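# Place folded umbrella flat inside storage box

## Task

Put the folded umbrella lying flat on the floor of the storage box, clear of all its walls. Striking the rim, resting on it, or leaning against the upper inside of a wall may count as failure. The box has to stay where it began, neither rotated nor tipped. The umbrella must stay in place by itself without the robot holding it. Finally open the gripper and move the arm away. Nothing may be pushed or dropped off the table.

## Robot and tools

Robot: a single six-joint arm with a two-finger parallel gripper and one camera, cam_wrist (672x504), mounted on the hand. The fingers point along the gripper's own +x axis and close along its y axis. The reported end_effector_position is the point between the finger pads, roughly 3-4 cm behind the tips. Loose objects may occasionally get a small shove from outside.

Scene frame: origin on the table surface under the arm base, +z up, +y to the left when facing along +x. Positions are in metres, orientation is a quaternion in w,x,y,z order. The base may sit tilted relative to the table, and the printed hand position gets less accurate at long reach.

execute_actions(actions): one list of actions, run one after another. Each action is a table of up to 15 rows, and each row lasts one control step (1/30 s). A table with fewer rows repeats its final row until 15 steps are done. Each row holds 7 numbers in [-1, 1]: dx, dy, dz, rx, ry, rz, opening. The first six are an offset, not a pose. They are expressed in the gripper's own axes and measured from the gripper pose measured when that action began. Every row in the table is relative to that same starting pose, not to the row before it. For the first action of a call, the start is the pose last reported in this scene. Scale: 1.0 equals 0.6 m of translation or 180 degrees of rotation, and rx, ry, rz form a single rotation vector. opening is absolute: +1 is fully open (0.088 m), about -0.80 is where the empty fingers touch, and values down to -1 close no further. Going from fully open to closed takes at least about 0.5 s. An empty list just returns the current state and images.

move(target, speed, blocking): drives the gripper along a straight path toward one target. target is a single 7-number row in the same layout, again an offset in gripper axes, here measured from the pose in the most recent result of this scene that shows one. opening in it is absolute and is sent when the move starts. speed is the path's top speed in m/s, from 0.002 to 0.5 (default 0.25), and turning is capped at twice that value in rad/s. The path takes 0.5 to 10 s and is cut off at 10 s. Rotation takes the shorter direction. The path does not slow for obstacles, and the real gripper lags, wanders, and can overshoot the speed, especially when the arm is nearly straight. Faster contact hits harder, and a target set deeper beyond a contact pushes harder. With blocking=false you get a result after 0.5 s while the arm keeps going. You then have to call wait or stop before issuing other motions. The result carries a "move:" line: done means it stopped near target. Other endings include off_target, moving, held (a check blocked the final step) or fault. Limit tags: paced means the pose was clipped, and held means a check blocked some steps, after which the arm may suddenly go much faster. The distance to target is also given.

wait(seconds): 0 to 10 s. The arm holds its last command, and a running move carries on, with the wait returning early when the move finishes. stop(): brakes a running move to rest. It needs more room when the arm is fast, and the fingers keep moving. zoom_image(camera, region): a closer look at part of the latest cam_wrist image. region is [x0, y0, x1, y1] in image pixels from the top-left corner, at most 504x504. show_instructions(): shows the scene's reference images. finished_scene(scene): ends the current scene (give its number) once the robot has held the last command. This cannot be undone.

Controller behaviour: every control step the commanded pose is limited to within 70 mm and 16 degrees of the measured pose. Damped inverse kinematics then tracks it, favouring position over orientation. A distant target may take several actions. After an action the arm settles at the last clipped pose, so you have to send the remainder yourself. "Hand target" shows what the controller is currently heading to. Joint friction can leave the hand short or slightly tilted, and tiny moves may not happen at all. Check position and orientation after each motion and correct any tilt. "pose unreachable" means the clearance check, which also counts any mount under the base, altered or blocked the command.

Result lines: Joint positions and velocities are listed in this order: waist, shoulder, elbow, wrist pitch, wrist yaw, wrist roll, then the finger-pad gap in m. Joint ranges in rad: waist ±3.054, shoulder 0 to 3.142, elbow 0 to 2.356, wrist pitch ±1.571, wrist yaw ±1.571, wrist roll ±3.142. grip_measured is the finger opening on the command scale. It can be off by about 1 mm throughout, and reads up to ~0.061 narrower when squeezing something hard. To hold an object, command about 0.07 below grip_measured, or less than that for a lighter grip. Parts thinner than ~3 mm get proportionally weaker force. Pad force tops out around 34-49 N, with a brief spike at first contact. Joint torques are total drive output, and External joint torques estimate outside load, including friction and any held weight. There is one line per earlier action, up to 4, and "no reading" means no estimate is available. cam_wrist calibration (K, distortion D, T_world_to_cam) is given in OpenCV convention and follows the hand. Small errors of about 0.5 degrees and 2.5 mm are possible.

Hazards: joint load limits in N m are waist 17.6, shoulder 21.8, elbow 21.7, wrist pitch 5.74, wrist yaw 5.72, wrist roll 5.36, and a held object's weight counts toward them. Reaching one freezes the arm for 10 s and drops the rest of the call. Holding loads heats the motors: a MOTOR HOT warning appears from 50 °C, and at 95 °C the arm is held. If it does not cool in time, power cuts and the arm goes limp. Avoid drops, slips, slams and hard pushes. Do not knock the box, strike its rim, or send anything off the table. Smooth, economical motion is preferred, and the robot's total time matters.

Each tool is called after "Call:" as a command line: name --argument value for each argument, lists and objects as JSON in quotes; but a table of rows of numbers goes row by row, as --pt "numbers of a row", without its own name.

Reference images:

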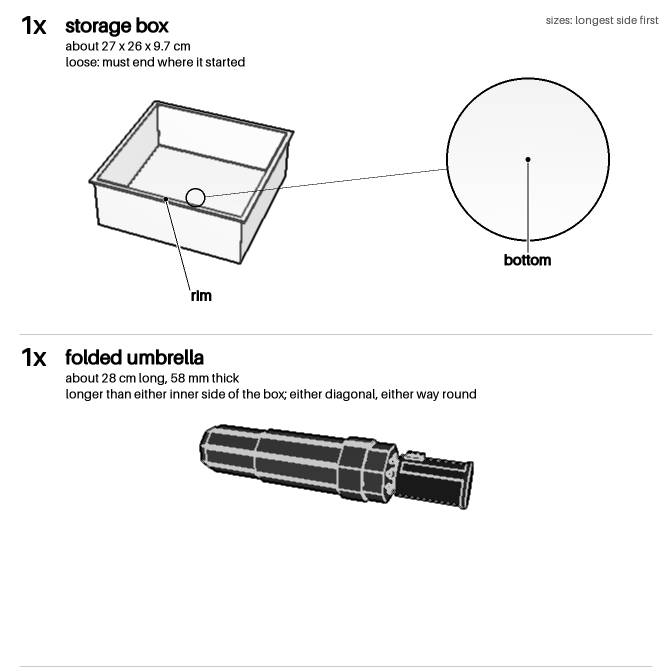

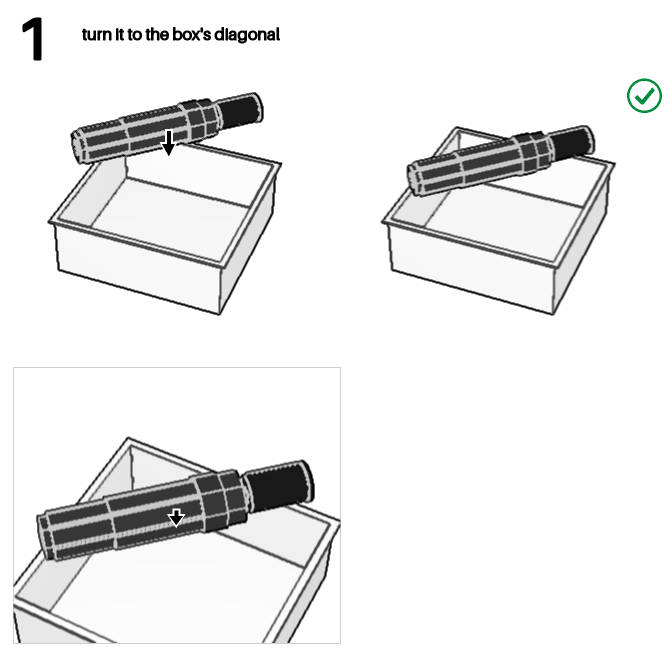

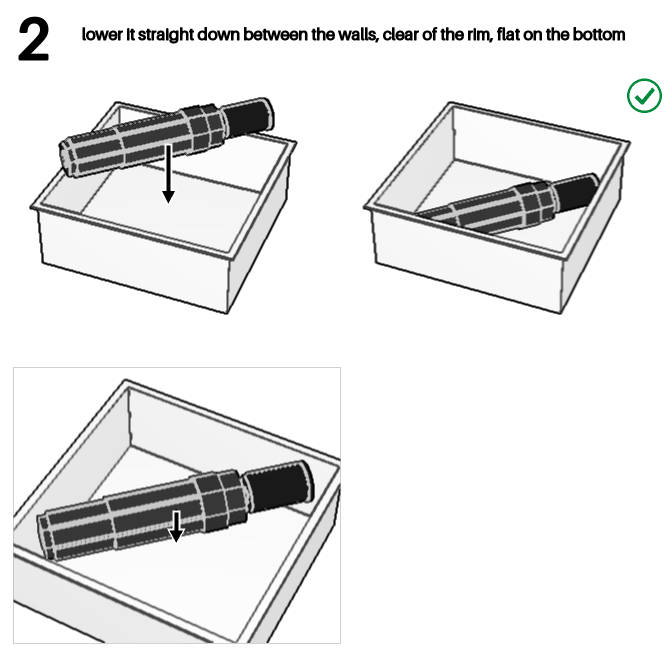

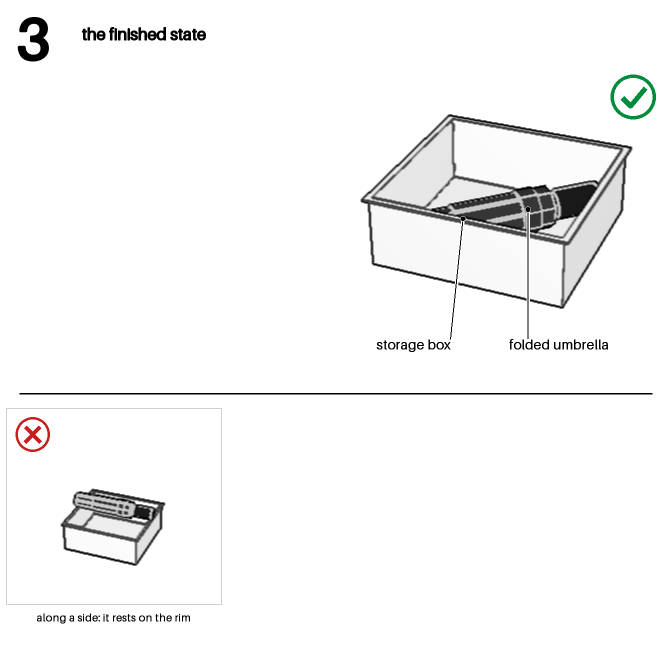

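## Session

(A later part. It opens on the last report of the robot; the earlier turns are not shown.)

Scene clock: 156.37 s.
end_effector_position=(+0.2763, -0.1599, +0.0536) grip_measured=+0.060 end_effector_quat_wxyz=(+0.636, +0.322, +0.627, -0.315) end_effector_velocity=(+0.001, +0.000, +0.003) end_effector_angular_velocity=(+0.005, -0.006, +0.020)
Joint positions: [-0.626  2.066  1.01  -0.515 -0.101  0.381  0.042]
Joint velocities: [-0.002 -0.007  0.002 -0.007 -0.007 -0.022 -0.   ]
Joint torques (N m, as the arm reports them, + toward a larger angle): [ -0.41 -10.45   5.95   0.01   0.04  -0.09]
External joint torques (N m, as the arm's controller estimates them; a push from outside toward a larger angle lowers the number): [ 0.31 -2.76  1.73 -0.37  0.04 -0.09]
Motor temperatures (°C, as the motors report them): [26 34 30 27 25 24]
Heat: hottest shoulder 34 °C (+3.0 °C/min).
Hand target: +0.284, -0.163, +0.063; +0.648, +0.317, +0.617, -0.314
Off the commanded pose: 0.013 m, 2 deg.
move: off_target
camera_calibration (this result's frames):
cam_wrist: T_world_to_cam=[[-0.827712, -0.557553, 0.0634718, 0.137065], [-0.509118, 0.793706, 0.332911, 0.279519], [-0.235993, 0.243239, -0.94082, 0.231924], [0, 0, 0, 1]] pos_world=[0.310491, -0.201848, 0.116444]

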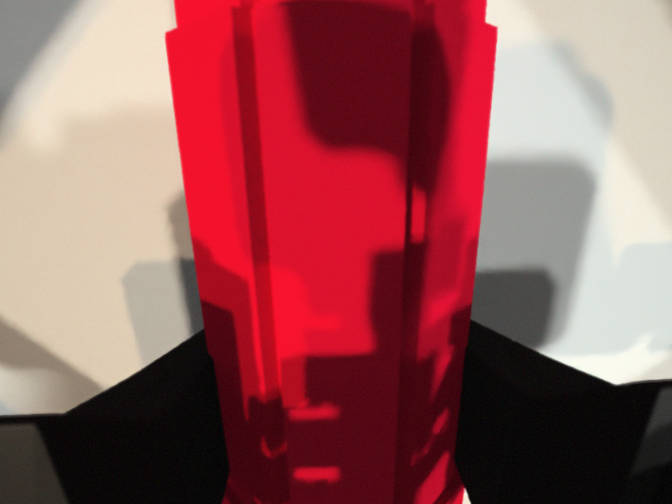

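Drifted 7 mm toward the handle end; push back a little while lowering.

Call:
move --target '[0.008,0.003,0.012,0,0,0,0]' --speed 0.02

Call:
move --target '[0,0,0,0,0,0,1]'

Call:
move --target '[-0.42,0,0.06,0,0,0,1]'

Scene clock: 161.03 s.
end_effector_position=(+0.2795, -0.1623, +0.0508) grip_measured=+0.060 end_effector_quat_wxyz=(+0.635, +0.322, +0.627, -0.315) end_effector_velocity=(-0.002, +0.003, -0.001) end_effector_angular_velocity=(+0.013, +0.007, +0.009)
Joint positions: [-0.626  2.086  1.029 -0.515 -0.101  0.381  0.042]
Joint velocities: [ 0.002  0.002 -0.002 -0.007 -0.007 -0.007 -0.   ]
Joint torques (N m, as the arm reports them, + toward a larger angle): [-0.83 -6.48  5.61  0.33  0.01 -0.03]
External joint torques (N m, as the arm's controller estimates them; a push from outside toward a larger angle lowers the number): [-0.11  1.21  1.51 -0.01  0.01 -0.03]
Motor temperatures (°C, as the motors report them): [26 34 30 27 25 24]
Heat: hottest shoulder 34 °C (+2.0 °C/min).
Hand target: +0.282, -0.165, +0.049; +0.636, +0.322, +0.627, -0.315
Off the commanded pose: 0.004 m, 0 deg.
move: done
camera_calibration (this result's frames):
cam_wrist: T_world_to_cam=[[-0.827492, -0.557789, 0.0642527, 0.138517], [-0.508745, 0.793268, 0.334521, 0.283704], [-0.237562, 0.244125, -0.940195, 0.231191], [0, 0, 0, 1]] pos_world=[0.313877, -0.20423, 0.11356]

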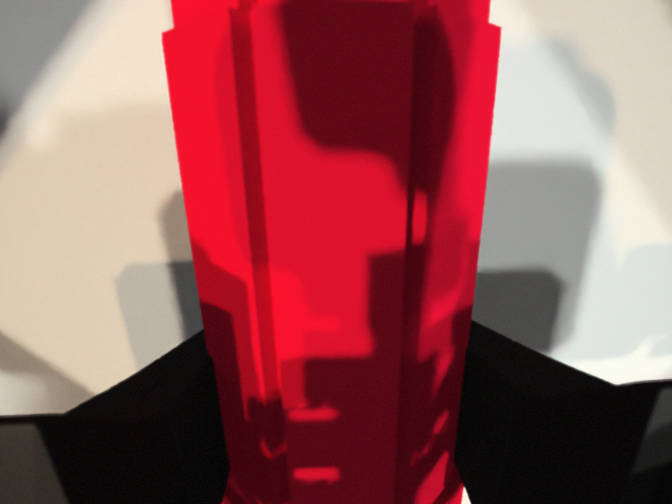

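Scene clock: 161.67 s.
end_effector_position=(+0.2795, -0.1623, +0.0508) grip_measured=+0.988 end_effector_quat_wxyz=(+0.635, +0.322, +0.627, -0.315) end_effector_velocity=(-0.002, +0.002, -0.001) end_effector_angular_velocity=(+0.012, +0.006, +0.004)
Joint positions: [-0.626  2.086  1.029 -0.515 -0.101  0.381  0.087]
Joint velocities: [-0.002  0.002 -0.002 -0.007 -0.007 -0.007  0.001]
Joint torques (N m, as the arm reports them, + toward a larger angle): [-0.67 -7.75  4.24  0.16  0.01  0.  ]
External joint torques (N m, as the arm's controller estimates them; a push from outside toward a larger angle lowers the number): [ 0.1  -0.05  0.15 -0.19  0.    0.  ]
Motor temperatures (°C, as the motors report them): [26 34 30 27 25 24]
Heat: hottest shoulder 34 °C (+2.0 °C/min).
Hand target: +0.280, -0.162, +0.051; +0.635, +0.322, +0.627, -0.315
Off the commanded pose: 0.000 m, 0 deg.
move: done
camera_calibration (this result's frames):
cam_wrist: T_world_to_cam=[[-0.827492, -0.557789, 0.0642527, 0.138517], [-0.508745, 0.793268, 0.334521, 0.283704], [-0.237562, 0.244125, -0.940195, 0.231191], [0, 0, 0, 1]] pos_world=[0.313877, -0.20423, 0.11356]

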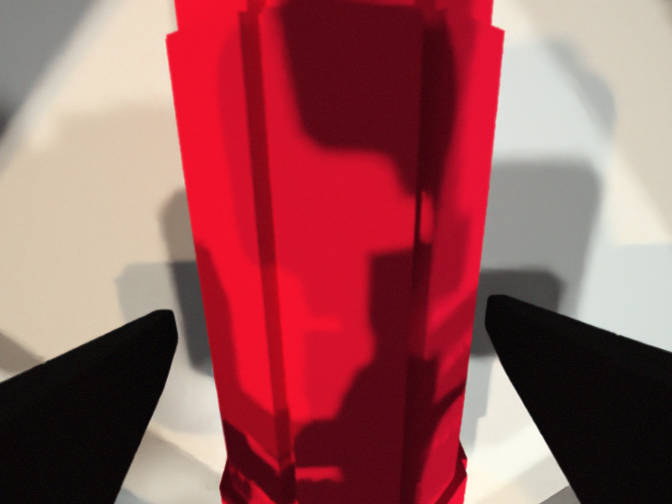

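Scene clock: 163.30 s.
end_effector_position=(+0.2944, -0.1898, +0.3032) grip_measured=+0.989 end_effector_quat_wxyz=(+0.636, +0.322, +0.627, -0.315) end_effector_velocity=(+0.005, +0.000, +0.007) end_effector_angular_velocity=(+0.004, -0.031, +0.007)
Joint positions: [-0.734  1.909  1.853 -1.528 -0.101  0.271  0.087]
Joint velocities: [-0.002  0.002  0.032 -0.007 -0.022 -0.007  0.   ]
Joint torques (N m, as the arm reports them, + toward a larger angle): [-0.99 -7.08  7.   -0.02 -0.01 -0.09]
External joint torques (N m, as the arm's controller estimates them; a push from outside toward a larger angle lowers the number): [-0.22  0.68  1.51 -0.38 -0.01 -0.08]
Motor temperatures (°C, as the motors report them): [26 34 30 27 25 24]
Heat: hottest shoulder 34 °C (+2.0 °C/min).
Hand target: +0.296, -0.192, +0.303; +0.635, +0.322, +0.628, -0.315
Off the commanded pose: 0.004 m, 0 deg.
move: done
camera_calibration (this result's frames):
cam_wrist: T_world_to_cam=[[-0.826971, -0.558653, 0.0634448, 0.119209], [-0.509767, 0.792599, 0.33455, 0.228832], [-0.237184, 0.244321, -0.94024, 0.478618], [0, 0, 0, 1]] pos_world=[0.328754, -0.231711, 0.365897]

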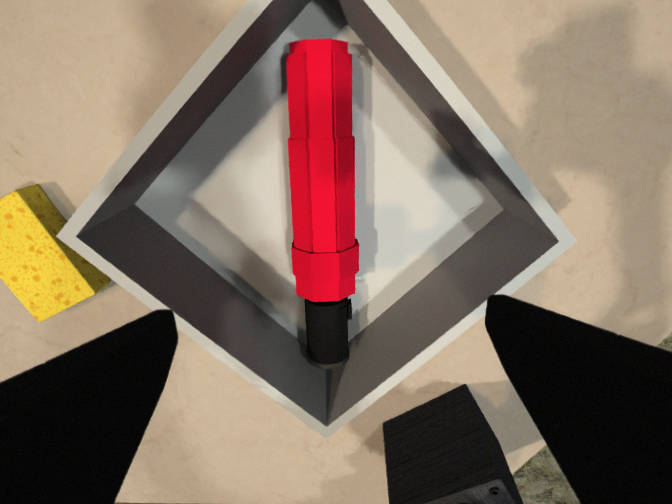

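Call:
finished_scene --scene 1

The scene is finished: the task was done.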